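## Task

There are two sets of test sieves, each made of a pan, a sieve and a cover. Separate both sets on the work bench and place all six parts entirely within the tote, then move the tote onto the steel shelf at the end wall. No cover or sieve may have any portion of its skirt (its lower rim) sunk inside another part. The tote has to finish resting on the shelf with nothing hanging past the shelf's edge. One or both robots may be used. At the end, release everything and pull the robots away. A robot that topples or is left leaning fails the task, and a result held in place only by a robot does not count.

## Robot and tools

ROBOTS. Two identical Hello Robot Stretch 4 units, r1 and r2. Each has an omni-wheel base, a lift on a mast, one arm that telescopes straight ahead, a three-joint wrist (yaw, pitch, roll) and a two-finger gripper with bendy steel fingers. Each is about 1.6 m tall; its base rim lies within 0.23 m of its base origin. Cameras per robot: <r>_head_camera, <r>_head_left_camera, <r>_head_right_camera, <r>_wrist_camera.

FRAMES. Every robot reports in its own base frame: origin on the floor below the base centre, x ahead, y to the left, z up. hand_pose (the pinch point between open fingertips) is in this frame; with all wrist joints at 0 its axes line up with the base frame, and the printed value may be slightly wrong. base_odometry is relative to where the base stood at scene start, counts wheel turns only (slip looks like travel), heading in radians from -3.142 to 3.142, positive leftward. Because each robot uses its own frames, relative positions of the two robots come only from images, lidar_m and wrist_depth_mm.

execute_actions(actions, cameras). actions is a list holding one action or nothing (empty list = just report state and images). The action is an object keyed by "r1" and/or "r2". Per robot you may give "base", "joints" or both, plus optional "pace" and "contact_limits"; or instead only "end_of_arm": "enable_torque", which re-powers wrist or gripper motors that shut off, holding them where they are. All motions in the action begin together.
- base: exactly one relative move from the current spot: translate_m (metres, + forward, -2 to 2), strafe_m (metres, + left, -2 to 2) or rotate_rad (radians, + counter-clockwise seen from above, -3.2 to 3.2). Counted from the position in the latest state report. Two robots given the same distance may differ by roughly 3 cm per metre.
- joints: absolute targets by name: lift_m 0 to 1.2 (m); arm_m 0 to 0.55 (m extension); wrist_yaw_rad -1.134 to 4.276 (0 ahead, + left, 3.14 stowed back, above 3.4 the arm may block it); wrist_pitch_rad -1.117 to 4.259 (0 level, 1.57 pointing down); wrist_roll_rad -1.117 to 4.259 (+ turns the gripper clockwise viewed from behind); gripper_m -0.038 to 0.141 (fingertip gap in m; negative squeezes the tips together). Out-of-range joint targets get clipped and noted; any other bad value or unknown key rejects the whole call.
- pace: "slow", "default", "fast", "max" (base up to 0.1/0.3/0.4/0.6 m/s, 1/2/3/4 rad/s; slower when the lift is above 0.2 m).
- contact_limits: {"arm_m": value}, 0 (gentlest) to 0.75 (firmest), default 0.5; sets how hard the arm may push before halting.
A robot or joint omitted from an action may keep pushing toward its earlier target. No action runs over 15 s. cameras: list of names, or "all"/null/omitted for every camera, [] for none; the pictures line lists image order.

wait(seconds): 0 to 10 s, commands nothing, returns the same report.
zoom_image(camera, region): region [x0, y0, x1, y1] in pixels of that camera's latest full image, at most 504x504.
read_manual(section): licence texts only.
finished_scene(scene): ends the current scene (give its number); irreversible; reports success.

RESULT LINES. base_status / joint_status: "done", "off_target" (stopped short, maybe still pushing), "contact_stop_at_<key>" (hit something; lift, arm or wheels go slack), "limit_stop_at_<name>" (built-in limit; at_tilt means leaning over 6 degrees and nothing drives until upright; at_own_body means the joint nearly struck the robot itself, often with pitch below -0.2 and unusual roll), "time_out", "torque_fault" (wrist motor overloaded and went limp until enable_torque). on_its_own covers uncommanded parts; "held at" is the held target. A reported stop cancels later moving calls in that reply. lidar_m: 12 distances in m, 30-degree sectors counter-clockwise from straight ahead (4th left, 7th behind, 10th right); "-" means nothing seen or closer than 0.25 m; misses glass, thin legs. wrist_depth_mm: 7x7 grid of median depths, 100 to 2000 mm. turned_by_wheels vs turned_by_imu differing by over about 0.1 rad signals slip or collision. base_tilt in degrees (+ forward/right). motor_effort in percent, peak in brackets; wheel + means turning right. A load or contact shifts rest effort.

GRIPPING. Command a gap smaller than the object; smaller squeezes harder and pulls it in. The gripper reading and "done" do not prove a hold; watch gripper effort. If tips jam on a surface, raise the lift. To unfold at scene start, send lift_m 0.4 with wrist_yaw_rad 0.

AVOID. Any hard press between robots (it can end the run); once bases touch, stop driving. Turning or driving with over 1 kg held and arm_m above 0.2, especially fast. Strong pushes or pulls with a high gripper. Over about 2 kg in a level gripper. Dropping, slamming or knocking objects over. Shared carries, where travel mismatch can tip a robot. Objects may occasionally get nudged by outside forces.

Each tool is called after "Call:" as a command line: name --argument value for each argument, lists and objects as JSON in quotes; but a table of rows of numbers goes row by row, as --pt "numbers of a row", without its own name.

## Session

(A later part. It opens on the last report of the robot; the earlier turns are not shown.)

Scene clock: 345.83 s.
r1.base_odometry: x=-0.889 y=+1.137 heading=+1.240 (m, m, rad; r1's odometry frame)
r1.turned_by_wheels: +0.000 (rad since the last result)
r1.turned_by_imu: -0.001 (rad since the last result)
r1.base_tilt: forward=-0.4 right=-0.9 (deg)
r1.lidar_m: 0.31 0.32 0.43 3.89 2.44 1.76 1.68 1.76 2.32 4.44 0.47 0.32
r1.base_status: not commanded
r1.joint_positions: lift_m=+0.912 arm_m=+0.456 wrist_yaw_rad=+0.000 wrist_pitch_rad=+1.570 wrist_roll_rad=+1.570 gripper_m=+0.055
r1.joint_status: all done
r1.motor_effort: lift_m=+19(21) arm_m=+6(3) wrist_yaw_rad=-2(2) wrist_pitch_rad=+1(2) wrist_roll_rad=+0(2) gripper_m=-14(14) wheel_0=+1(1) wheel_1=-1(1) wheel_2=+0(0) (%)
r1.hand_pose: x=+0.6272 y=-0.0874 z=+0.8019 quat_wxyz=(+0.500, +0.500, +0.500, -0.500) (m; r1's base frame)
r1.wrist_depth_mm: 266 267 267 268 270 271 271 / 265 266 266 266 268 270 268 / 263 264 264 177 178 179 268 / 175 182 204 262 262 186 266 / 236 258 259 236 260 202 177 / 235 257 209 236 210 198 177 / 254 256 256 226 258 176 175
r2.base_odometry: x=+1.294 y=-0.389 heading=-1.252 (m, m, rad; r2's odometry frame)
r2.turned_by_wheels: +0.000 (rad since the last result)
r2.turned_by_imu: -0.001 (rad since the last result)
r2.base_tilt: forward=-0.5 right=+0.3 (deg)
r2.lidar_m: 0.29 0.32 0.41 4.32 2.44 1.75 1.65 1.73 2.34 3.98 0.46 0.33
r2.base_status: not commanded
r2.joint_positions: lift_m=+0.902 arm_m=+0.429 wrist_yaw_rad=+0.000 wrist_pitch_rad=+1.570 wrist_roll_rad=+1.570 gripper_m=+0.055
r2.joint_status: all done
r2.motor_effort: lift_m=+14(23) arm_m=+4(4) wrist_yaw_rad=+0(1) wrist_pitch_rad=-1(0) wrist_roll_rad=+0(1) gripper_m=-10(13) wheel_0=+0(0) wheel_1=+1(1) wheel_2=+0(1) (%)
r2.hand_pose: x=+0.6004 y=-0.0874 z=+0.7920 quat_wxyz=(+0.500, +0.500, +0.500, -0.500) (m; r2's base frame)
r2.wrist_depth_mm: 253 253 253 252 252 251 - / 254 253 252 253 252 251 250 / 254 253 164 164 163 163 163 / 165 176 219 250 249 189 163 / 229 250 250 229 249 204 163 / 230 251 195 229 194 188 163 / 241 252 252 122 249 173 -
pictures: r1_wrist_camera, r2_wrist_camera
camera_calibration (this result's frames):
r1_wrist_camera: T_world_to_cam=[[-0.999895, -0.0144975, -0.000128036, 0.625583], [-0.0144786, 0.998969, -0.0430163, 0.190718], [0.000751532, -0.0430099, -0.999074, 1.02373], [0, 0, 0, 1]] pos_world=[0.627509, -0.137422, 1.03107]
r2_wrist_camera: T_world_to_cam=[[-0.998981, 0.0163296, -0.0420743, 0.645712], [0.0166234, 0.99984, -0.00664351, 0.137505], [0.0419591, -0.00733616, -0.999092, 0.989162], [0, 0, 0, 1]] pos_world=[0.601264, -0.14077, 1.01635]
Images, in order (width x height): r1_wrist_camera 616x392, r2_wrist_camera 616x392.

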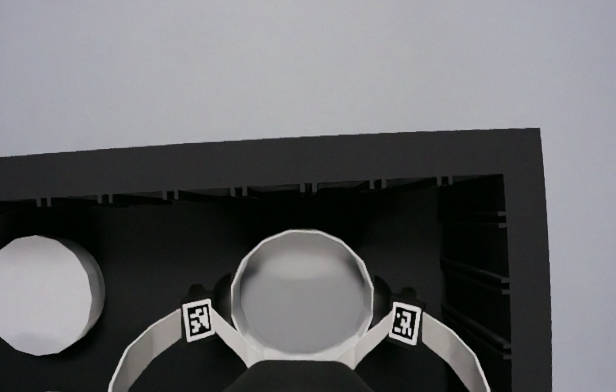

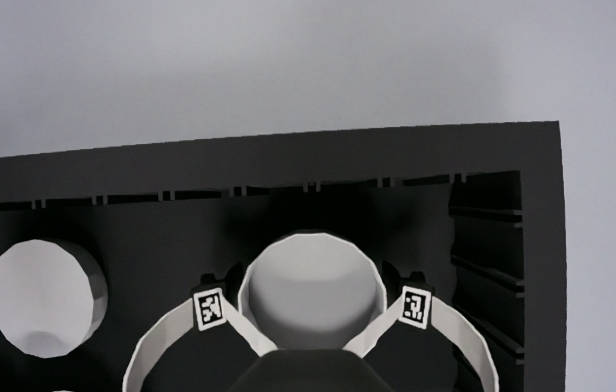

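Call:
execute_actions --actions '[{"r1": {"joints": {"lift_m": 0.909, "gripper_m": 0.093}}, "r2": {"joints": {"gripper_m": 0.093}}}]' --cameras '["r1_wrist_camera", "r2_wrist_camera"]'

Call:
execute_actions --actions '[{"r1": {"joints": {"lift_m": 1.0}}, "r2": {"joints": {"lift_m": 0.995}}}]' --cameras '["r1_wrist_camera", "r2_wrist_camera"]'

Scene clock: 353.87 s.
r1.base_odometry: x=-0.889 y=+1.137 heading=+1.240 (m, m, rad; r1's odometry frame)
r1.turned_by_wheels: +0.000 (rad since the last result)
r1.turned_by_imu: -0.001 (rad since the last result)
r1.base_tilt: forward=-0.3 right=-1.0 (deg)
r1.lidar_m: 0.30 0.33 0.44 3.89 2.44 1.78 1.68 1.73 2.31 4.46 0.47 0.33
r1.base_status: not commanded
r1.joint_positions: lift_m=+0.909 arm_m=+0.456 wrist_yaw_rad=+0.000 wrist_pitch_rad=+1.570 wrist_roll_rad=+1.570 gripper_m=+0.093
r1.joint_status: all done
r1.motor_effort: lift_m=+19(19) arm_m=+6(5) wrist_yaw_rad=-2(1) wrist_pitch_rad=+3(2) wrist_roll_rad=+1(1) gripper_m=-2(14) wheel_0=+1(1) wheel_1=-1(1) wheel_2=+0(0) (%)
r1.hand_pose: x=+0.6272 y=-0.0874 z=+0.7989 quat_wxyz=(+0.500, +0.500, +0.500, -0.500) (m; r1's base frame)
r1.wrist_depth_mm: 263 264 265 265 268 268 268 / 263 263 264 265 265 266 266 / 260 262 262 175 175 176 265 / 172 182 202 259 259 186 175 / 234 256 257 240 258 202 175 / 232 254 213 239 210 198 173 / 251 253 254 146 255 177 172
r2.base_odometry: x=+1.294 y=-0.389 heading=-1.252 (m, m, rad; r2's odometry frame)
r2.turned_by_wheels: +0.000 (rad since the last result)
r2.turned_by_imu: -0.001 (rad since the last result)
r2.base_tilt: forward=-0.4 right=+0.3 (deg)
r2.lidar_m: 0.28 0.31 0.40 4.32 2.43 1.74 1.65 1.71 2.35 3.98 0.46 0.32
r2.base_status: not commanded
r2.joint_positions: lift_m=+0.902 arm_m=+0.429 wrist_yaw_rad=+0.000 wrist_pitch_rad=+1.570 wrist_roll_rad=+1.570 gripper_m=+0.093
r2.joint_status: all done
r2.motor_effort: lift_m=+14(14) arm_m=+4(4) wrist_yaw_rad=+1(2) wrist_pitch_rad=+0(0) wrist_roll_rad=+0(0) gripper_m=-2(11) wheel_0=+0(0) wheel_1=+1(1) wheel_2=+0(1) (%)
r2.hand_pose: x=+0.6004 y=-0.0874 z=+0.7920 quat_wxyz=(+0.500, +0.500, +0.500, -0.500) (m; r2's base frame)
r2.wrist_depth_mm: 255 254 253 252 251 250 - / 254 254 253 252 251 251 251 / 255 253 164 164 163 163 162 / 165 176 217 251 250 189 163 / 230 252 251 232 250 205 163 / 231 252 200 233 196 191 163 / 242 252 251 125 251 175 -
pictures: r1_wrist_camera, r2_wrist_camera
camera_calibration (this result's frames):
r1_wrist_camera: T_world_to_cam=[[-0.999895, -0.0144973, -0.00006212, 0.625514], [-0.0144812, 0.998969, -0.0430153, 0.190589], [0.000685663, -0.0430099, -0.999074, 1.02075], [0, 0, 0, 1]] pos_world=[0.627509, -0.137422, 1.02805]
r2_wrist_camera: T_world_to_cam=[[-0.998984, 0.0163296, -0.042009, 0.645646], [0.016623, 0.99984, -0.0066446, 0.137506], [0.0418938, -0.00733616, -0.999095, 0.989204], [0, 0, 0, 1]] pos_world=[0.601262, -0.14077, 1.01635]
Images, in order (width x height): r1_wrist_camera 616x392, r2_wrist_camera 616x392.

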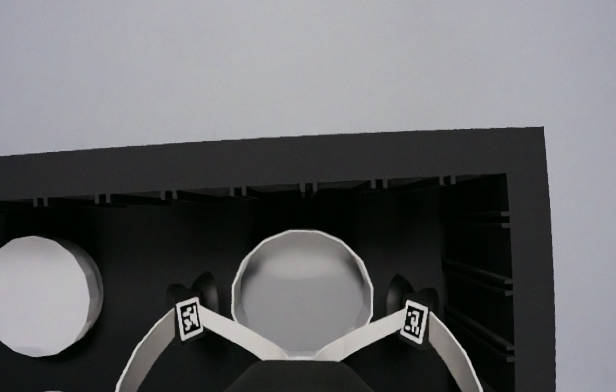

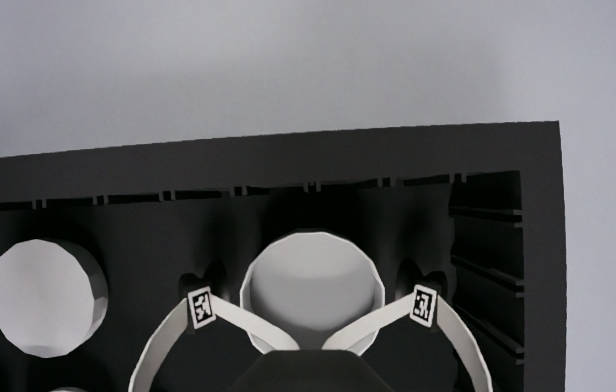

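Scene clock: 355.27 s.
r1.base_odometry: x=-0.889 y=+1.137 heading=+1.240 (m, m, rad; r1's odometry frame)
r1.turned_by_wheels: +0.000 (rad since the last result)
r1.turned_by_imu: +0.000 (rad since the last result)
r1.base_tilt: forward=-0.4 right=-1.0 (deg)
r1.lidar_m: 0.30 0.33 0.45 3.90 2.45 1.77 1.67 1.73 2.32 4.44 0.46 0.31
r1.base_status: not commanded
r1.joint_positions: lift_m=+1.000 arm_m=+0.456 wrist_yaw_rad=+0.000 wrist_pitch_rad=+1.570 wrist_roll_rad=+1.570 gripper_m=+0.093
r1.joint_status: all done
r1.motor_effort: lift_m=+23(27) arm_m=+5(5) wrist_yaw_rad=-1(1) wrist_pitch_rad=+2(2) wrist_roll_rad=+2(1) gripper_m=-2(2) wheel_0=+1(1) wheel_1=-1(1) wheel_2=+0(0) (%)
r1.hand_pose: x=+0.6272 y=-0.0874 z=+0.8895 quat_wxyz=(+0.500, +0.500, +0.500, -0.500) (m; r1's base frame)
r1.wrist_depth_mm: 353 353 355 357 357 359 362 / 351 355 353 355 355 359 359 / 349 351 351 351 355 355 355 / 264 263 264 315 303 353 355 / 343 329 345 330 347 351 353 / 342 320 220 327 210 349 349 / 338 324 342 146 343 347 347
r2.base_odometry: x=+1.294 y=-0.389 heading=-1.252 (m, m, rad; r2's odometry frame)
r2.turned_by_wheels: +0.000 (rad since the last result)
r2.turned_by_imu: +0.000 (rad since the last result)
r2.base_tilt: forward=-0.4 right=+0.4 (deg)
r2.lidar_m: 0.28 0.31 0.44 4.32 2.43 1.75 1.66 1.73 2.32 3.97 0.45 0.31
r2.base_status: not commanded
r2.joint_positions: lift_m=+0.995 arm_m=+0.429 wrist_yaw_rad=+0.000 wrist_pitch_rad=+1.570 wrist_roll_rad=+1.570 gripper_m=+0.093
r2.joint_status: all done
r2.motor_effort: lift_m=+22(20) arm_m=+4(4) wrist_yaw_rad=+2(0) wrist_pitch_rad=-1(0) wrist_roll_rad=+0(0) gripper_m=-4(2) wheel_0=+1(1) wheel_1=+1(1) wheel_2=+0(0) (%)
r2.hand_pose: x=+0.6004 y=-0.0874 z=+0.8844 quat_wxyz=(+0.500, +0.500, +0.500, -0.500) (m; r2's base frame)
r2.wrist_depth_mm: 345 345 345 343 342 342 342 / 347 347 347 343 343 343 342 / 343 349 345 343 342 342 340 / 259 258 296 343 329 345 342 / 345 322 342 325 342 343 343 / 345 345 200 327 195 343 343 / 349 327 345 125 343 274 347
pictures: r1_wrist_camera, r2_wrist_camera
camera_calibration (this result's frames):
r1_wrist_camera: T_world_to_cam=[[-0.999895, -0.0144975, -0.0000622392, 0.625523], [-0.0144814, 0.998969, -0.0430153, 0.194489], [0.00068579, -0.0430099, -0.999074, 1.11132], [0, 0, 0, 1]] pos_world=[0.627511, -0.137422, 1.1187]
r2_wrist_camera: T_world_to_cam=[[-0.998984, 0.0163296, -0.042009, 0.64953], [0.016623, 0.99984, -0.0066446, 0.13812], [0.0418938, -0.00733616, -0.999095, 1.08152], [0, 0, 0, 1]] pos_world=[0.601265, -0.14077, 1.10875]
Images, in order (width x height): r1_wrist_camera 616x392, r2_wrist_camera 616x392.

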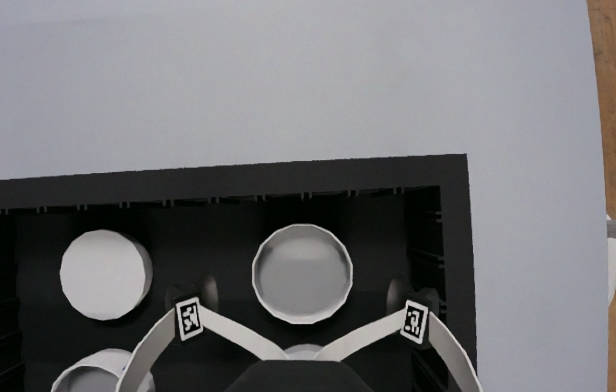

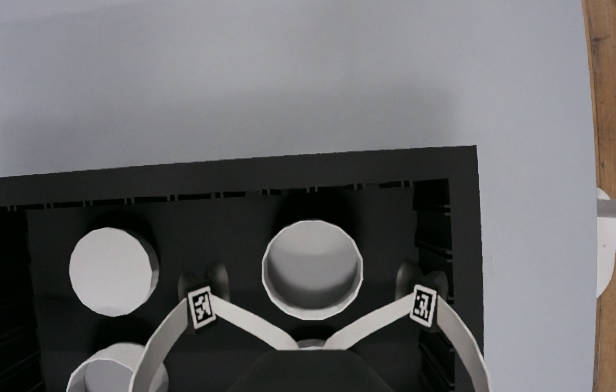

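Call:
execute_actions --actions '[{"r1": {"base": {"strafe_m": 0.55}, "joints": {"arm_m": 0.329}, "pace": "fast"}, "r2": {"base": {"strafe_m": 0.57}, "joints": {"arm_m": 0.327}, "pace": "fast"}}]' --cameras '["r1_wrist_camera", "r2_wrist_camera"]'

Scene clock: 363.37 s.
r1.base_odometry: x=-1.409 y=+1.316 heading=+1.240 (m, m, rad; r1's odometry frame)
r1.turned_by_wheels: +0.000 (rad since the last result)
r1.turned_by_imu: +0.000 (rad since the last result)
r1.base_tilt: forward=-0.3 right=-0.9 (deg)
r1.lidar_m: 0.28 0.29 3.51 3.34 2.52 1.76 1.70 1.73 2.35 1.36 0.44 0.30
r1.base_status: done
r1.joint_positions: lift_m=+1.000 arm_m=+0.330 wrist_yaw_rad=+0.000 wrist_pitch_rad=+1.570 wrist_roll_rad=+1.570 gripper_m=+0.093
r1.joint_status: all done
r1.motor_effort: lift_m=+23(23) arm_m=-5(7) wrist_yaw_rad=-1(2) wrist_pitch_rad=+2(2) wrist_roll_rad=+0(1) gripper_m=-2(1) wheel_0=+0(12) wheel_1=+1(11) wheel_2=+0(1) (%)
r1.hand_pose: x=+0.5010 y=-0.0874 z=+0.8896 quat_wxyz=(+0.500, +0.500, +0.500, -0.500) (m; r1's base frame)
r1.wrist_depth_mm: 355 355 355 357 357 359 1118 / 353 353 355 355 355 357 1138 / 351 351 353 353 355 355 1118 / 347 349 351 351 353 355 1098 / 347 347 347 349 351 353 891 / 343 345 220 347 209 349 891 / 342 342 343 146 345 349 1078
r2.base_odometry: x=+1.836 y=-0.210 heading=-1.252 (m, m, rad; r2's odometry frame)
r2.turned_by_wheels: +0.000 (rad since the last result)
r2.turned_by_imu: -0.002 (rad since the last result)
r2.base_tilt: forward=-0.4 right=+0.3 (deg)
r2.lidar_m: 0.26 0.30 3.92 3.75 2.47 1.73 1.66 1.74 2.36 1.30 0.43 0.31
r2.base_status: done
r2.joint_positions: lift_m=+0.995 arm_m=+0.328 wrist_yaw_rad=+0.000 wrist_pitch_rad=+1.570 wrist_roll_rad=+1.570 gripper_m=+0.093
r2.joint_status: all done
r2.motor_effort: lift_m=+21(22) arm_m=-4(5) wrist_yaw_rad=+1(1) wrist_pitch_rad=-1(2) wrist_roll_rad=+0(1) gripper_m=-3(1) wheel_0=+2(9) wheel_1=+1(7) wheel_2=+0(0) (%)
r2.hand_pose: x=+0.4988 y=-0.0874 z=+0.8844 quat_wxyz=(+0.500, +0.500, +0.500, -0.500) (m; r2's base frame)
r2.wrist_depth_mm: 345 347 345 345 343 342 1078 / 347 347 345 345 345 343 1098 / 349 347 343 345 345 343 1078 / 349 347 345 345 345 342 878 / 349 347 345 343 343 343 878 / 349 347 200 343 196 345 976 / 349 347 349 125 345 345 1098
pictures: r1_wrist_camera, r2_wrist_camera
camera_calibration (this result's frames):
r1_wrist_camera: T_world_to_cam=[[-0.999897, -0.0143581, 0.0000233438, 0.499314], [-0.0143458, 0.998971, -0.0430141, 0.192595], [0.000594279, -0.04301, -0.999074, 1.11151], [0, 0, 0, 1]] pos_world=[0.501365, -0.137422, 1.11875]
r2_wrist_camera: T_world_to_cam=[[-0.998988, 0.0163997, -0.0418716, 0.547993], [0.0166923, 0.999839, -0.00664687, 0.139775], [0.0417559, -0.00733908, -0.999101, 1.08587], [0, 0, 0, 1]] pos_world=[0.499764, -0.14077, 1.10877]
Images, in order (width x height): r1_wrist_camera 616x392, r2_wrist_camera 616x392.

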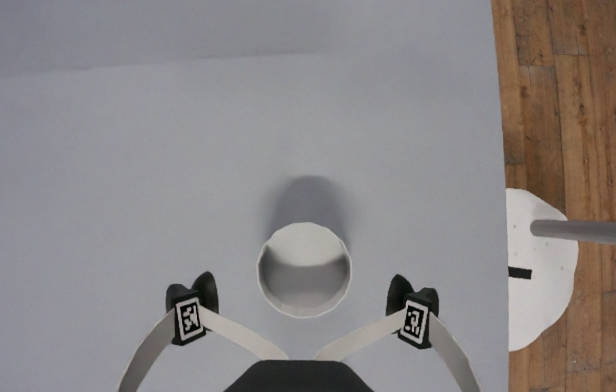

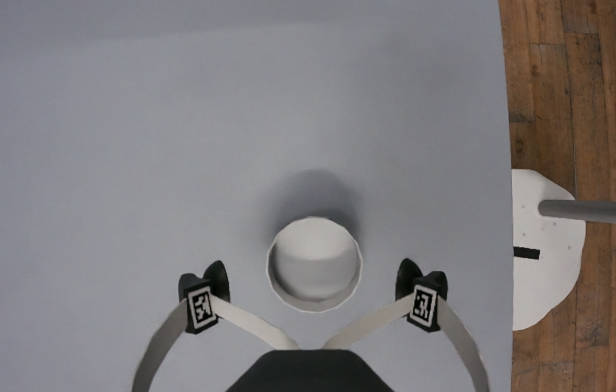

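Call:
execute_actions --actions '[{"r1": {"joints": {"lift_m": 0.898, "arm_m": 0.328}}, "r2": {"joints": {"lift_m": 0.894, "arm_m": 0.326}}}]' --cameras '["r1_wrist_camera", "r2_wrist_camera"]'

Scene clock: 375.63 s.
r1.base_odometry: x=-1.409 y=+1.316 heading=+1.240 (m, m, rad; r1's odometry frame)
r1.turned_by_wheels: +0.000 (rad since the last result)
r1.turned_by_imu: -0.001 (rad since the last result)
r1.base_tilt: forward=-0.4 right=-1.0 (deg)
r1.lidar_m: 0.28 0.30 3.52 3.32 2.49 1.75 1.70 1.75 2.35 1.34 0.45 0.31
r1.base_status: not commanded
r1.joint_positions: lift_m=+0.898 arm_m=+0.329 wrist_yaw_rad=+0.000 wrist_pitch_rad=+1.570 wrist_roll_rad=+1.570 gripper_m=+0.093
r1.joint_status: all done
r1.motor_effort: lift_m=+19(24) arm_m=-5(4) wrist_yaw_rad=-1(0) wrist_pitch_rad=+2(3) wrist_roll_rad=+1(1) gripper_m=-3(2) wheel_0=+0(0) wheel_1=+1(1) wheel_2=+0(0) (%)
r1.hand_pose: x=+0.5000 y=-0.0874 z=+0.7879 quat_wxyz=(+0.500, +0.500, +0.500, -0.500) (m; r1's base frame)
r1.wrist_depth_mm: 252 253 254 254 257 257 257 / 251 252 254 254 255 256 256 / 250 251 251 252 253 254 255 / 249 249 251 251 251 253 253 / 247 248 249 248 251 252 252 / 246 246 220 245 210 250 251 / 245 244 246 146 248 248 249
r2.base_odometry: x=+1.836 y=-0.210 heading=-1.252 (m, m, rad; r2's odometry frame)
r2.turned_by_wheels: +0.000 (rad since the last result)
r2.turned_by_imu: -0.001 (rad since the last result)
r2.base_tilt: forward=-0.4 right=+0.3 (deg)
r2.lidar_m: 0.28 0.30 3.93 3.75 2.44 1.73 1.66 1.74 2.36 1.31 0.41 0.32
r2.base_status: not commanded
r2.joint_positions: lift_m=+0.894 arm_m=+0.327 wrist_yaw_rad=+0.000 wrist_pitch_rad=+1.570 wrist_roll_rad=+1.570 gripper_m=+0.093
r2.joint_status: all done
r2.motor_effort: lift_m=+14(17) arm_m=-4(4) wrist_yaw_rad=+2(2) wrist_pitch_rad=+0(2) wrist_roll_rad=+0(0) gripper_m=-1(3) wheel_0=+2(1) wheel_1=+1(1) wheel_2=+0(0) (%)
r2.hand_pose: x=+0.4979 y=-0.0874 z=+0.7840 quat_wxyz=(+0.500, +0.500, +0.500, -0.500) (m; r2's base frame)
r2.wrist_depth_mm: 246 246 244 245 245 244 - / 246 246 246 245 244 244 244 / 247 246 246 245 245 243 243 / 248 247 245 245 245 245 243 / 247 247 247 243 246 243 244 / 248 245 200 243 195 243 244 / 247 247 247 122 245 244 -
pictures: r1_wrist_camera, r2_wrist_camera
camera_calibration (this result's frames):
r1_wrist_camera: T_world_to_cam=[[-0.999897, -0.0143621, 0.0000192911, 0.498352], [-0.0143496, 0.998971, -0.0430141, 0.188211], [0.000598502, -0.04301, -0.999074, 1.00994], [0, 0, 0, 1]] pos_world=[0.500397, -0.137422, 1.0171]
r2_wrist_camera: T_world_to_cam=[[-0.998988, 0.0163995, -0.0418825, 0.542847], [0.0166921, 0.999839, -0.00664669, 0.139124], [0.0417667, -0.00733907, -0.9991, 0.985601], [0, 0, 0, 1]] pos_world=[0.49881, -0.14077, 1.00837]
Images, in order (width x height): r1_wrist_camera 616x392, r2_wrist_camera 616x392.

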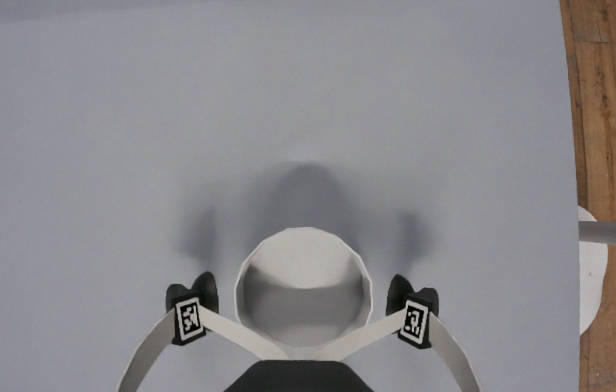

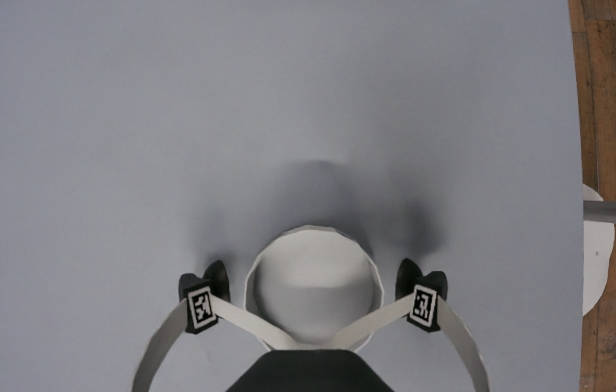

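Call:
execute_actions --actions '[{"r1": {"joints": {"gripper_m": 0.05}}, "r2": {"joints": {"gripper_m": 0.05}}}]' --cameras '["r1_wrist_camera", "r2_wrist_camera"]'

Scene clock: 379.50 s.
r1.base_odometry: x=-1.409 y=+1.316 heading=+1.240 (m, m, rad; r1's odometry frame)
r1.turned_by_wheels: +0.000 (rad since the last result)
r1.turned_by_imu: -0.001 (rad since the last result)
r1.base_tilt: forward=-0.3 right=-1.0 (deg)
r1.lidar_m: 0.29 0.30 3.53 3.34 2.51 1.76 1.70 1.76 2.36 1.36 0.45 0.30
r1.base_status: not commanded
r1.joint_positions: lift_m=+0.898 arm_m=+0.329 wrist_yaw_rad=+0.000 wrist_pitch_rad=+1.570 wrist_roll_rad=+1.570 gripper_m=+0.050
r1.joint_status: all done
r1.motor_effort: lift_m=+19(19) arm_m=-5(6) wrist_yaw_rad=-1(1) wrist_pitch_rad=+1(2) wrist_roll_rad=+2(2) gripper_m=-17(19) wheel_0=+0(0) wheel_1=+1(1) wheel_2=+0(0) (%)
r1.hand_pose: x=+0.5000 y=-0.0874 z=+0.7879 quat_wxyz=(+0.500, +0.500, +0.500, -0.500) (m; r1's base frame)
r1.wrist_depth_mm: 252 254 254 254 256 256 258 / 250 252 253 253 254 256 257 / 249 250 251 251 253 254 255 / 249 249 250 250 252 252 254 / 247 248 248 245 250 251 252 / 245 246 212 244 208 250 250 / 244 244 246 224 248 248 249
r2.base_odometry: x=+1.836 y=-0.210 heading=-1.252 (m, m, rad; r2's odometry frame)
r2.turned_by_wheels: +0.000 (rad since the last result)
r2.turned_by_imu: -0.001 (rad since the last result)
r2.base_tilt: forward=-0.5 right=+0.4 (deg)
r2.lidar_m: 0.26 0.31 3.90 3.74 2.47 1.76 1.65 1.73 2.37 1.31 0.45 0.30
r2.base_status: not commanded
r2.joint_positions: lift_m=+0.894 arm_m=+0.327 wrist_yaw_rad=+0.000 wrist_pitch_rad=+1.570 wrist_roll_rad=+1.570 gripper_m=+0.050
r2.joint_status: all done
r2.motor_effort: lift_m=+14(14) arm_m=-5(4) wrist_yaw_rad=+1(2) wrist_pitch_rad=-1(3) wrist_roll_rad=+0(0) gripper_m=-13(15) wheel_0=+2(2) wheel_1=+1(1) wheel_2=+0(0) (%)
r2.hand_pose: x=+0.4981 y=-0.0874 z=+0.7840 quat_wxyz=(+0.501, +0.500, +0.500, -0.499) (m; r2's base frame)
r2.wrist_depth_mm: 246 246 244 244 245 243 - / 247 246 244 246 244 243 243 / 247 246 244 245 244 243 243 / 247 245 245 244 243 244 244 / 247 247 246 238 244 245 244 / 247 246 198 238 194 244 244 / 247 247 246 168 244 245 -
pictures: r1_wrist_camera, r2_wrist_camera
camera_calibration (this result's frames):
r1_wrist_camera: T_world_to_cam=[[-0.999897, -0.0143619, 0.0000215558, 0.498348], [-0.0143496, 0.998971, -0.0430141, 0.188211], [0.000596233, -0.04301, -0.999074, 1.00995], [0, 0, 0, 1]] pos_world=[0.500395, -0.137422, 1.0171]
r2_wrist_camera: T_world_to_cam=[[-0.998966, 0.0163043, -0.0424328, 0.543425], [0.0166005, 0.99984, -0.00663753, 0.139159], [0.0423178, -0.00733507, -0.999077, 0.9853], [0, 0, 0, 1]] pos_world=[0.498858, -0.14077, 1.00837]
Images, in order (width x height): r1_wrist_camera 616x392, r2_wrist_camera 616x392.

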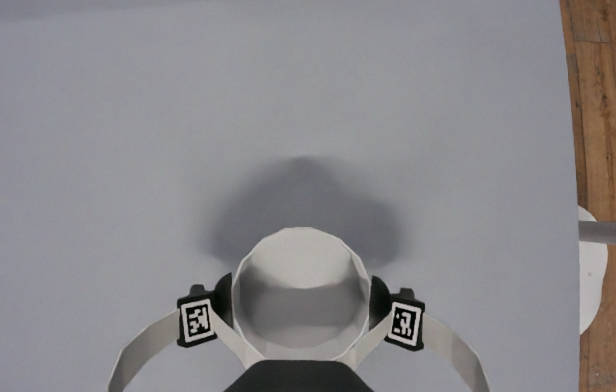

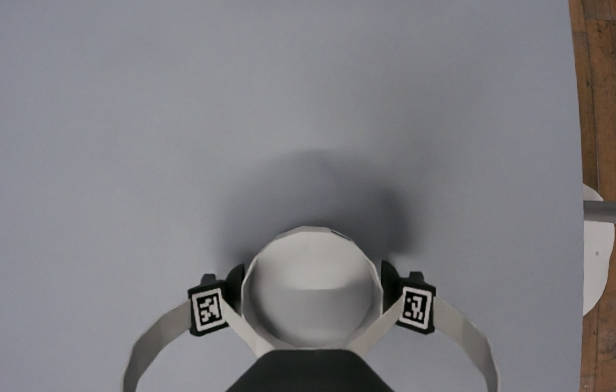

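Call:
execute_actions --actions '[{"r1": {"base": {"strafe_m": -0.442}, "joints": {"lift_m": 1.03, "arm_m": 0.452}}, "r2": {"base": {"strafe_m": -0.46}, "joints": {"lift_m": 1.025, "arm_m": 0.431}}}]' --cameras '["r1_wrist_camera", "r2_wrist_camera"]'

Scene clock: 388.30 s.
r1.base_odometry: x=-0.991 y=+1.172 heading=+1.240 (m, m, rad; r1's odometry frame)
r1.turned_by_wheels: +0.000 (rad since the last result)
r1.turned_by_imu: -0.002 (rad since the last result)
r1.base_tilt: forward=-0.4 right=-1.0 (deg)
r1.lidar_m: 0.31 0.31 0.42 3.78 2.50 1.78 1.69 1.75 2.32 4.56 0.44 0.32
r1.base_status: done
r1.joint_positions: lift_m=+1.030 arm_m=+0.451 wrist_yaw_rad=+0.000 wrist_pitch_rad=+1.570 wrist_roll_rad=+1.570 gripper_m=+0.050
r1.joint_status: all done
r1.motor_effort: lift_m=+23(23) arm_m=+5(3) wrist_yaw_rad=+0(0) wrist_pitch_rad=+2(1) wrist_roll_rad=+1(1) gripper_m=-18(18) wheel_0=+2(8) wheel_1=-2(8) wheel_2=+0(2) (%)
r1.hand_pose: x=+0.6222 y=-0.0874 z=+0.9195 quat_wxyz=(+0.500, +0.500, +0.500, -0.500) (m; r1's base frame)
r1.wrist_depth_mm: 384 384 342 298 300 389 392 / 236 327 351 355 330 387 389 / 226 355 379 362 379 387 387 / 375 375 377 377 379 382 384 / 373 357 375 245 377 382 382 / 370 355 212 243 208 377 379 / 301 286 287 224 289 375 377
r2.base_odometry: x=+1.399 y=-0.354 heading=-1.252 (m, m, rad; r2's odometry frame)
r2.turned_by_wheels: +0.000 (rad since the last result)
r2.turned_by_imu: -0.001 (rad since the last result)
r2.base_tilt: forward=-0.5 right=+0.4 (deg)
r2.lidar_m: 0.28 0.31 0.42 4.21 2.42 1.73 1.66 1.73 2.36 4.08 0.46 0.31
r2.base_status: done
r2.joint_positions: lift_m=+1.025 arm_m=+0.430 wrist_yaw_rad=+0.000 wrist_pitch_rad=+1.570 wrist_roll_rad=+1.570 gripper_m=+0.050
r2.joint_status: all done
r2.motor_effort: lift_m=+22(24) arm_m=+5(8) wrist_yaw_rad=+2(1) wrist_pitch_rad=+0(0) wrist_roll_rad=+0(0) gripper_m=-13(13) wheel_0=-1(7) wheel_1=+0(10) wheel_2=+0(0) (%)
r2.hand_pose: x=+0.6014 y=-0.0874 z=+0.9144 quat_wxyz=(+0.500, +0.500, +0.500, -0.500) (m; r2's base frame)
r2.wrist_depth_mm: 375 287 286 283 285 373 370 / 177 325 373 353 366 370 370 / 239 351 373 353 370 373 373 / 366 375 373 373 373 375 375 / 368 357 375 238 357 375 373 / 359 355 198 240 193 373 370 / 289 289 289 168 286 370 375
pictures: r1_wrist_camera, r2_wrist_camera
camera_calibration (this result's frames):
r1_wrist_camera: T_world_to_cam=[[-0.999895, -0.0144781, -0.000154021, 0.620633], [-0.0144581, 0.99897, -0.0430167, 0.195695], [0.000776661, -0.0430099, -0.999074, 1.14126], [0, 0, 0, 1]] pos_world=[0.622511, -0.137422, 1.14872]
r2_wrist_camera: T_world_to_cam=[[-0.998979, 0.0163034, -0.0421281, 0.651924], [0.0165976, 0.99984, -0.0066426, 0.138316], [0.0420131, -0.00733504, -0.99909, 1.11136], [0, 0, 0, 1]] pos_world=[0.602271, -0.14077, 1.13873]
Images, in order (width x height): r1_wrist_camera 616x392, r2_wrist_camera 616x392.

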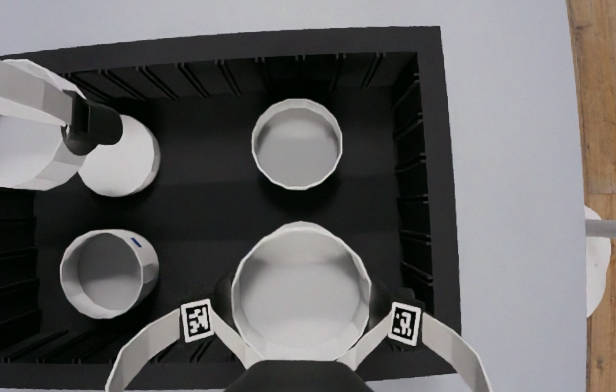

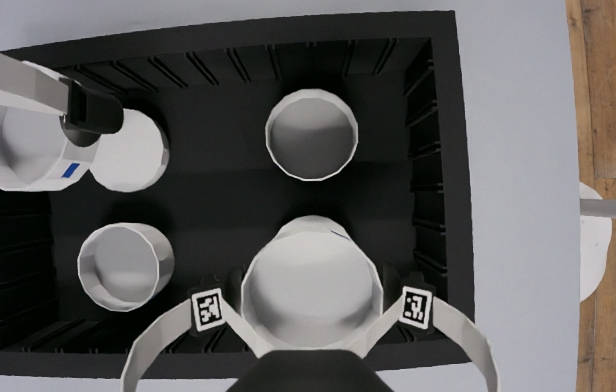

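Call:
zoom_image --camera "r2_wrist_camera" --region '[200, 180, 430, 380]'

Call:
zoom_image --camera "r1_wrist_camera" --region '[190, 180, 420, 380]'

Region (200, 180, 430, 380) of r2_wrist_camera's 616x392 image, scaled by 2.191; it fills the top 438 rows of this view, and the rest is white.

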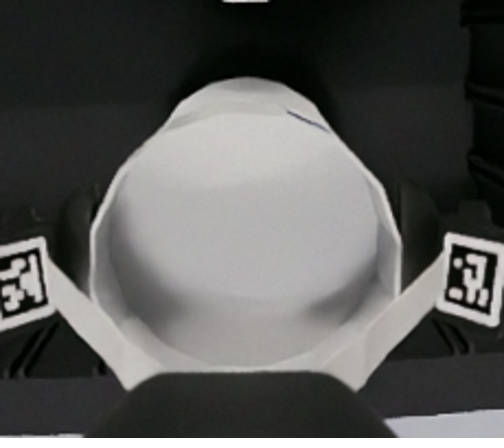

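Region (190, 180, 420, 380) of r1_wrist_camera's 616x392 image, scaled by 2.191; it fills the top 438 rows of this view, and the rest is white.

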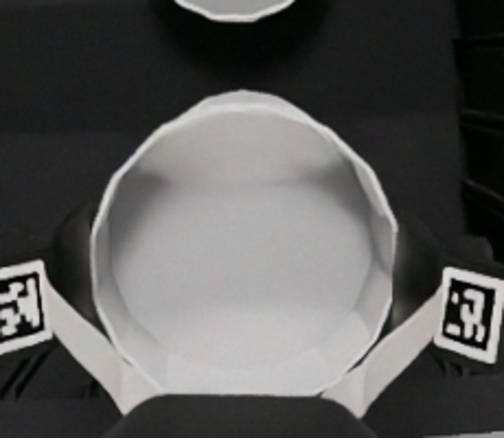

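Call:
execute_actions --actions '[{"r1": {"joints": {"lift_m": 0.923}}, "r2": {"base": {"strafe_m": -0.003}, "joints": {"lift_m": 0.918}}}]' --cameras '["r1_wrist_camera", "r2_wrist_camera"]'

Scene clock: 402.30 s.
r1.base_odometry: x=-0.991 y=+1.172 heading=+1.240 (m, m, rad; r1's odometry frame)
r1.turned_by_wheels: +0.000 (rad since the last result)
r1.turned_by_imu: -0.001 (rad since the last result)
r1.base_tilt: forward=-0.3 right=-1.0 (deg)
r1.lidar_m: 0.31 0.32 0.42 3.80 2.48 1.77 1.69 1.75 2.32 4.56 0.46 0.32
r1.base_status: not commanded
r1.joint_positions: lift_m=+0.923 arm_m=+0.451 wrist_yaw_rad=+0.000 wrist_pitch_rad=+1.570 wrist_roll_rad=+1.570 gripper_m=+0.050
r1.joint_status: all done
r1.motor_effort: lift_m=+19(21) arm_m=+6(5) wrist_yaw_rad=+1(0) wrist_pitch_rad=+2(3) wrist_roll_rad=+1(2) gripper_m=-17(18) wheel_0=+2(2) wheel_1=-2(2) wheel_2=+0(0) (%)
r1.hand_pose: x=+0.6222 y=-0.0874 z=+0.8129 quat_wxyz=(+0.500, +0.500, +0.500, -0.500) (m; r1's base frame)
r1.wrist_depth_mm: 232 240 253 250 258 202 282 / 247 274 274 257 277 193 281 / 222 272 271 256 274 198 279 / 268 271 272 273 274 202 277 / 250 270 271 245 272 205 276 / 248 268 212 243 209 198 274 / 265 260 263 224 257 186 274
r2.base_odometry: x=+1.396 y=-0.355 heading=-1.252 (m, m, rad; r2's odometry frame)
r2.turned_by_wheels: +0.000 (rad since the last result)
r2.turned_by_imu: -0.001 (rad since the last result)
r2.base_tilt: forward=-0.5 right=+0.4 (deg)
r2.lidar_m: 0.29 0.31 0.42 4.21 2.42 1.75 1.65 1.73 2.35 4.07 0.44 0.31
r2.base_status: done
r2.joint_positions: lift_m=+0.918 arm_m=+0.430 wrist_yaw_rad=+0.000 wrist_pitch_rad=+1.570 wrist_roll_rad=+1.570 gripper_m=+0.050
r2.joint_status: all done
r2.motor_effort: lift_m=+14(18) arm_m=+4(4) wrist_yaw_rad=+2(1) wrist_pitch_rad=+0(1) wrist_roll_rad=+0(0) gripper_m=-14(14) wheel_0=+1(5) wheel_1=+0(7) wheel_2=+0(0) (%)
r2.hand_pose: x=+0.6014 y=-0.0874 z=+0.8080 quat_wxyz=(+0.500, +0.500, +0.500, -0.500) (m; r2's base frame)
r2.wrist_depth_mm: 230 238 250 252 263 197 265 / 193 266 266 247 266 204 178 / 240 266 266 248 265 208 179 / 267 266 266 266 265 213 179 / 250 266 266 238 266 217 179 / 250 267 198 237 193 204 179 / 250 257 267 168 255 188 180
pictures: r1_wrist_camera, r2_wrist_camera
camera_calibration (this result's frames):
r1_wrist_camera: T_world_to_cam=[[-0.999895, -0.0144781, -0.000154021, 0.620621], [-0.0144581, 0.99897, -0.0430167, 0.191107], [0.000776661, -0.0430099, -0.999074, 1.0347], [0, 0, 0, 1]] pos_world=[0.622515, -0.137422, 1.04206]
r2_wrist_camera: T_world_to_cam=[[-0.998979, 0.0163033, -0.042128, 0.647446], [0.0165975, 0.99984, -0.0066426, 0.137609], [0.042013, -0.00733504, -0.99909, 1.00505], [0, 0, 0, 1]] pos_world=[0.602276, -0.14077, 1.03233]
Images, in order (width x height): r1_wrist_camera 616x392, r2_wrist_camera 616x392.

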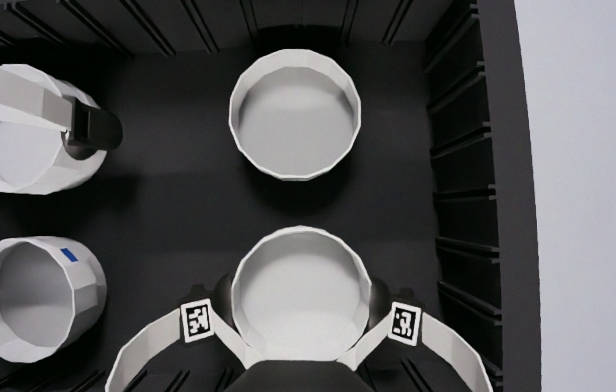

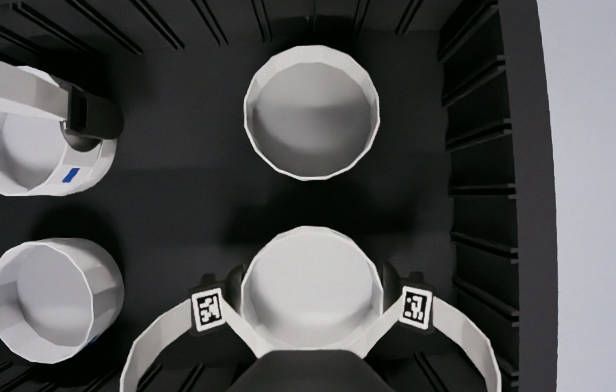

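Call:
execute_actions --actions '[{"r1": {"joints": {"gripper_m": 0.093}}, "r2": {"joints": {"gripper_m": 0.093}}}]' --cameras '["r1_wrist_camera", "r2_wrist_camera"]'

Call:
execute_actions --actions '[{"r1": {"joints": {"lift_m": 1.06}}, "r2": {"joints": {"lift_m": 1.055}}}]' --cameras '["r1_wrist_camera", "r2_wrist_camera", "r1_head_camera", "r2_head_camera"]'

Scene clock: 410.03 s.
r1.base_odometry: x=-0.991 y=+1.172 heading=+1.240 (m, m, rad; r1's odometry frame)
r1.turned_by_wheels: +0.000 (rad since the last result)
r1.turned_by_imu: -0.001 (rad since the last result)
r1.base_tilt: forward=-0.3 right=-1.0 (deg)
r1.lidar_m: 0.30 0.32 0.44 3.79 2.49 1.78 1.68 1.75 2.33 4.56 0.46 0.34
r1.base_status: not commanded
r1.joint_positions: lift_m=+0.923 arm_m=+0.451 wrist_yaw_rad=+0.000 wrist_pitch_rad=+1.570 wrist_roll_rad=+1.570 gripper_m=+0.093
r1.joint_status: all done
r1.motor_effort: lift_m=+19(19) arm_m=+5(5) wrist_yaw_rad=-1(2) wrist_pitch_rad=+3(2) wrist_roll_rad=+1(1) gripper_m=-2(18) wheel_0=+2(1) wheel_1=-2(2) wheel_2=+0(0) (%)
r1.hand_pose: x=+0.6222 y=-0.0874 z=+0.8129 quat_wxyz=(+0.500, +0.500, +0.500, -0.500) (m; r1's base frame)
r1.wrist_depth_mm: 232 241 252 251 257 203 283 / 250 274 274 258 277 193 282 / 236 259 273 256 274 198 279 / 270 271 272 272 273 203 277 / 251 270 271 248 272 206 276 / 249 268 220 246 210 198 274 / 265 265 267 146 264 186 273
r2.base_odometry: x=+1.396 y=-0.355 heading=-1.252 (m, m, rad; r2's odometry frame)
r2.turned_by_wheels: +0.000 (rad since the last result)
r2.turned_by_imu: -0.001 (rad since the last result)
r2.base_tilt: forward=-0.5 right=+0.3 (deg)
r2.lidar_m: 0.28 0.30 0.44 4.21 2.42 1.73 1.65 1.71 2.33 4.05 0.45 0.32
r2.base_status: not commanded
r2.joint_positions: lift_m=+0.918 arm_m=+0.430 wrist_yaw_rad=+0.000 wrist_pitch_rad=+1.570 wrist_roll_rad=+1.570 gripper_m=+0.093
r2.joint_status: all done
r2.motor_effort: lift_m=+14(15) arm_m=+4(4) wrist_yaw_rad=+1(1) wrist_pitch_rad=-2(1) wrist_roll_rad=+0(0) gripper_m=-2(12) wheel_0=+1(1) wheel_1=+0(0) wheel_2=+0(0) (%)
r2.hand_pose: x=+0.6014 y=-0.0874 z=+0.8080 quat_wxyz=(+0.500, +0.500, +0.500, -0.500) (m; r2's base frame)
r2.wrist_depth_mm: 230 237 252 252 263 198 267 / 181 267 266 247 264 204 179 / 244 266 266 248 265 208 179 / 267 267 267 266 266 213 179 / 250 267 266 242 266 218 179 / 250 266 201 244 195 204 179 / 251 267 266 125 263 189 179
pictures: r1_wrist_camera, r2_wrist_camera
camera_calibration (this result's frames):
r1_wrist_camera: T_world_to_cam=[[-0.999895, -0.014478, -0.000193714, 0.620667], [-0.0144562, 0.99897, -0.0430172, 0.191106], [0.000816316, -0.0430099, -0.999074, 1.03468], [0, 0, 0, 1]] pos_world=[0.62252, -0.137422, 1.04206]
r2_wrist_camera: T_world_to_cam=[[-0.998987, 0.0163033, -0.0419538, 0.647263], [0.0165964, 0.99984, -0.0066455, 0.137612], [0.0418387, -0.00733504, -0.999097, 1.00516], [0, 0, 0, 1]] pos_world=[0.602268, -0.14077, 1.03233]
Images, in order (width x height): r1_wrist_camera 616x392, r2_wrist_camera 616x392.

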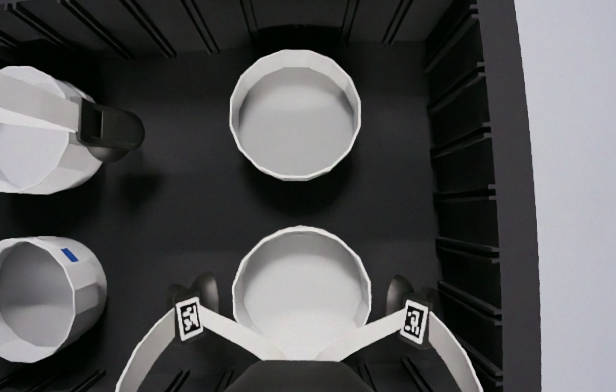

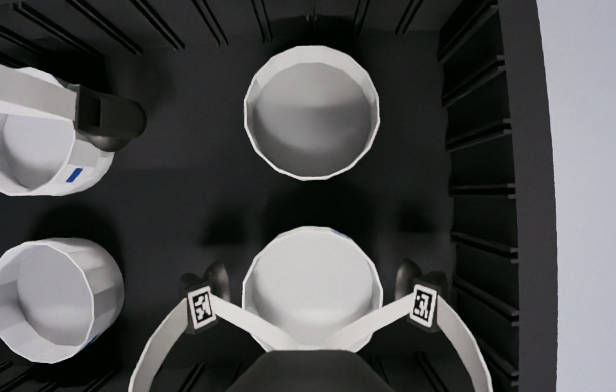

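Scene clock: 411.67 s.
r1.base_odometry: x=-0.991 y=+1.172 heading=+1.240 (m, m, rad; r1's odometry frame)
r1.turned_by_wheels: +0.000 (rad since the last result)
r1.turned_by_imu: +0.000 (rad since the last result)
r1.base_tilt: forward=-0.4 right=-1.0 (deg)
r1.lidar_m: 0.31 0.32 0.45 3.77 2.49 1.77 1.68 1.73 2.32 4.55 0.46 0.33
r1.base_status: not commanded
r1.joint_positions: lift_m=+1.060 arm_m=+0.451 wrist_yaw_rad=+0.000 wrist_pitch_rad=+1.570 wrist_roll_rad=+1.570 gripper_m=+0.093
r1.joint_status: all done
r1.motor_effort: lift_m=+23(21) arm_m=+6(5) wrist_yaw_rad=-1(1) wrist_pitch_rad=+2(3) wrist_roll_rad=+1(2) gripper_m=-4(2) wheel_0=+2(2) wheel_1=-2(2) wheel_2=+0(0) (%)
r1.hand_pose: x=+0.6222 y=-0.0874 z=+0.9495 quat_wxyz=(+0.500, +0.500, +0.500, -0.500) (m; r1's base frame)
r1.wrist_depth_mm: 413 413 415 415 418 421 421 / 325 327 351 368 343 418 1160 / 373 364 410 392 384 415 418 / 404 404 407 410 399 415 415 / 399 387 404 384 407 410 413 / 384 384 220 387 210 410 410 / 315 315 319 146 320 407 404
r2.base_odometry: x=+1.396 y=-0.355 heading=-1.252 (m, m, rad; r2's odometry frame)
r2.turned_by_wheels: +0.000 (rad since the last result)
r2.turned_by_imu: +0.000 (rad since the last result)
r2.base_tilt: forward=-0.4 right=+0.4 (deg)
r2.lidar_m: 0.28 0.30 0.41 4.21 2.40 1.76 1.66 1.74 2.34 4.08 0.46 0.32
r2.base_status: not commanded
r2.joint_positions: lift_m=+1.055 arm_m=+0.430 wrist_yaw_rad=+0.000 wrist_pitch_rad=+1.570 wrist_roll_rad=+1.570 gripper_m=+0.093
r2.joint_status: all done
r2.motor_effort: lift_m=+21(22) arm_m=+4(4) wrist_yaw_rad=+0(1) wrist_pitch_rad=+2(2) wrist_roll_rad=+0(1) gripper_m=-2(1) wheel_0=+1(1) wheel_1=+0(0) wheel_2=+0(0) (%)
r2.hand_pose: x=+0.6014 y=-0.0874 z=+0.9444 quat_wxyz=(+0.500, +0.500, +0.500, -0.500) (m; r2's base frame)
r2.wrist_depth_mm: 407 407 404 359 359 402 778 / 181 320 370 373 359 404 788 / 373 370 404 387 402 404 399 / 392 404 404 402 399 402 402 / 384 389 404 379 399 402 402 / 357 387 200 368 196 404 402 / 317 319 319 125 317 404 402
pictures: r1_head_camera, r1_wrist_camera, r2_head_camera, r2_wrist_camera
camera_calibration (this result's frames):
r1_wrist_camera: T_world_to_cam=[[-0.999895, -0.0144779, -0.000193594, 0.620696], [-0.0144562, 0.99897, -0.0430172, 0.196984], [0.000816194, -0.0430099, -0.999074, 1.17119], [0, 0, 0, 1]] pos_world=[0.622523, -0.137422, 1.1787]
r2_wrist_camera: T_world_to_cam=[[-0.998987, 0.0163035, -0.0419537, 0.652989], [0.0165966, 0.99984, -0.0066455, 0.138519], [0.0418386, -0.00733505, -0.999097, 1.14147], [0, 0, 0, 1]] pos_world=[0.602271, -0.14077, 1.16875]
Images, in order (width x height): r1_head_camera 420x560, r1_wrist_camera 616x392, r2_head_camera 420x560, r2_wrist_camera 616x392.

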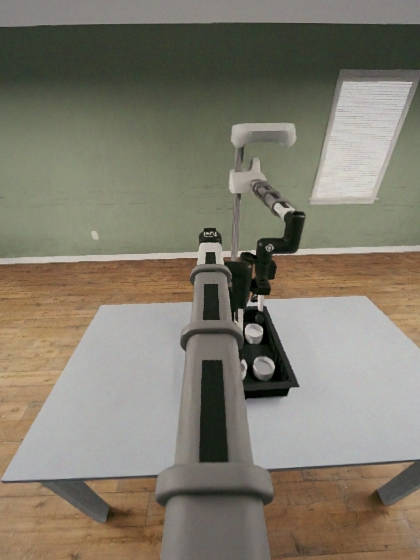

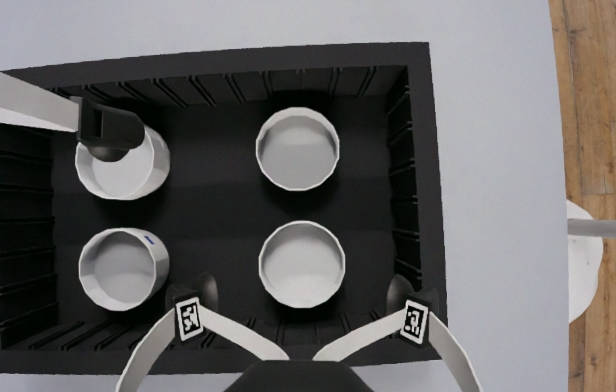

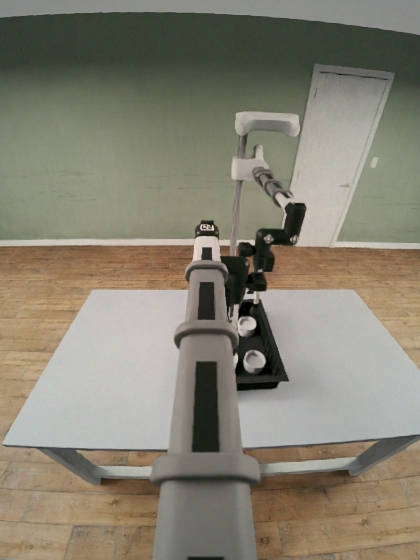

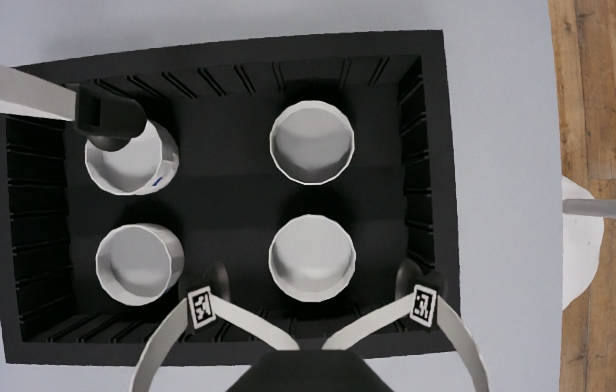

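Call:
zoom_image --camera "r1_head_camera" --region '[0, 240, 420, 520]'

Call:
zoom_image --camera "r2_head_camera" --region '[0, 220, 420, 500]'

Region (0, 240, 420, 520) of r1_head_camera's 420x560 image, scaled by 1.200, with more detail than that image has.

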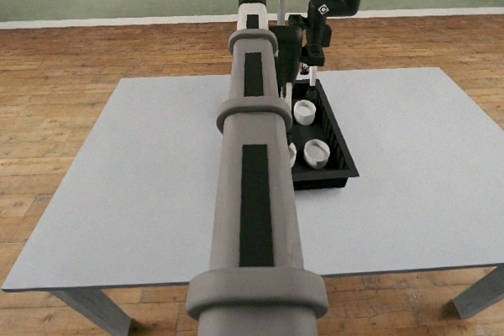

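Region (0, 220, 420, 500) of r2_head_camera's 420x560 image, scaled by 1.200, with more detail than that image has.

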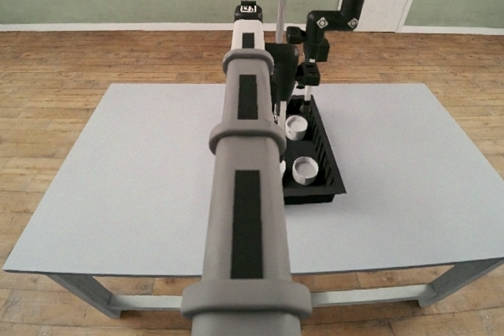

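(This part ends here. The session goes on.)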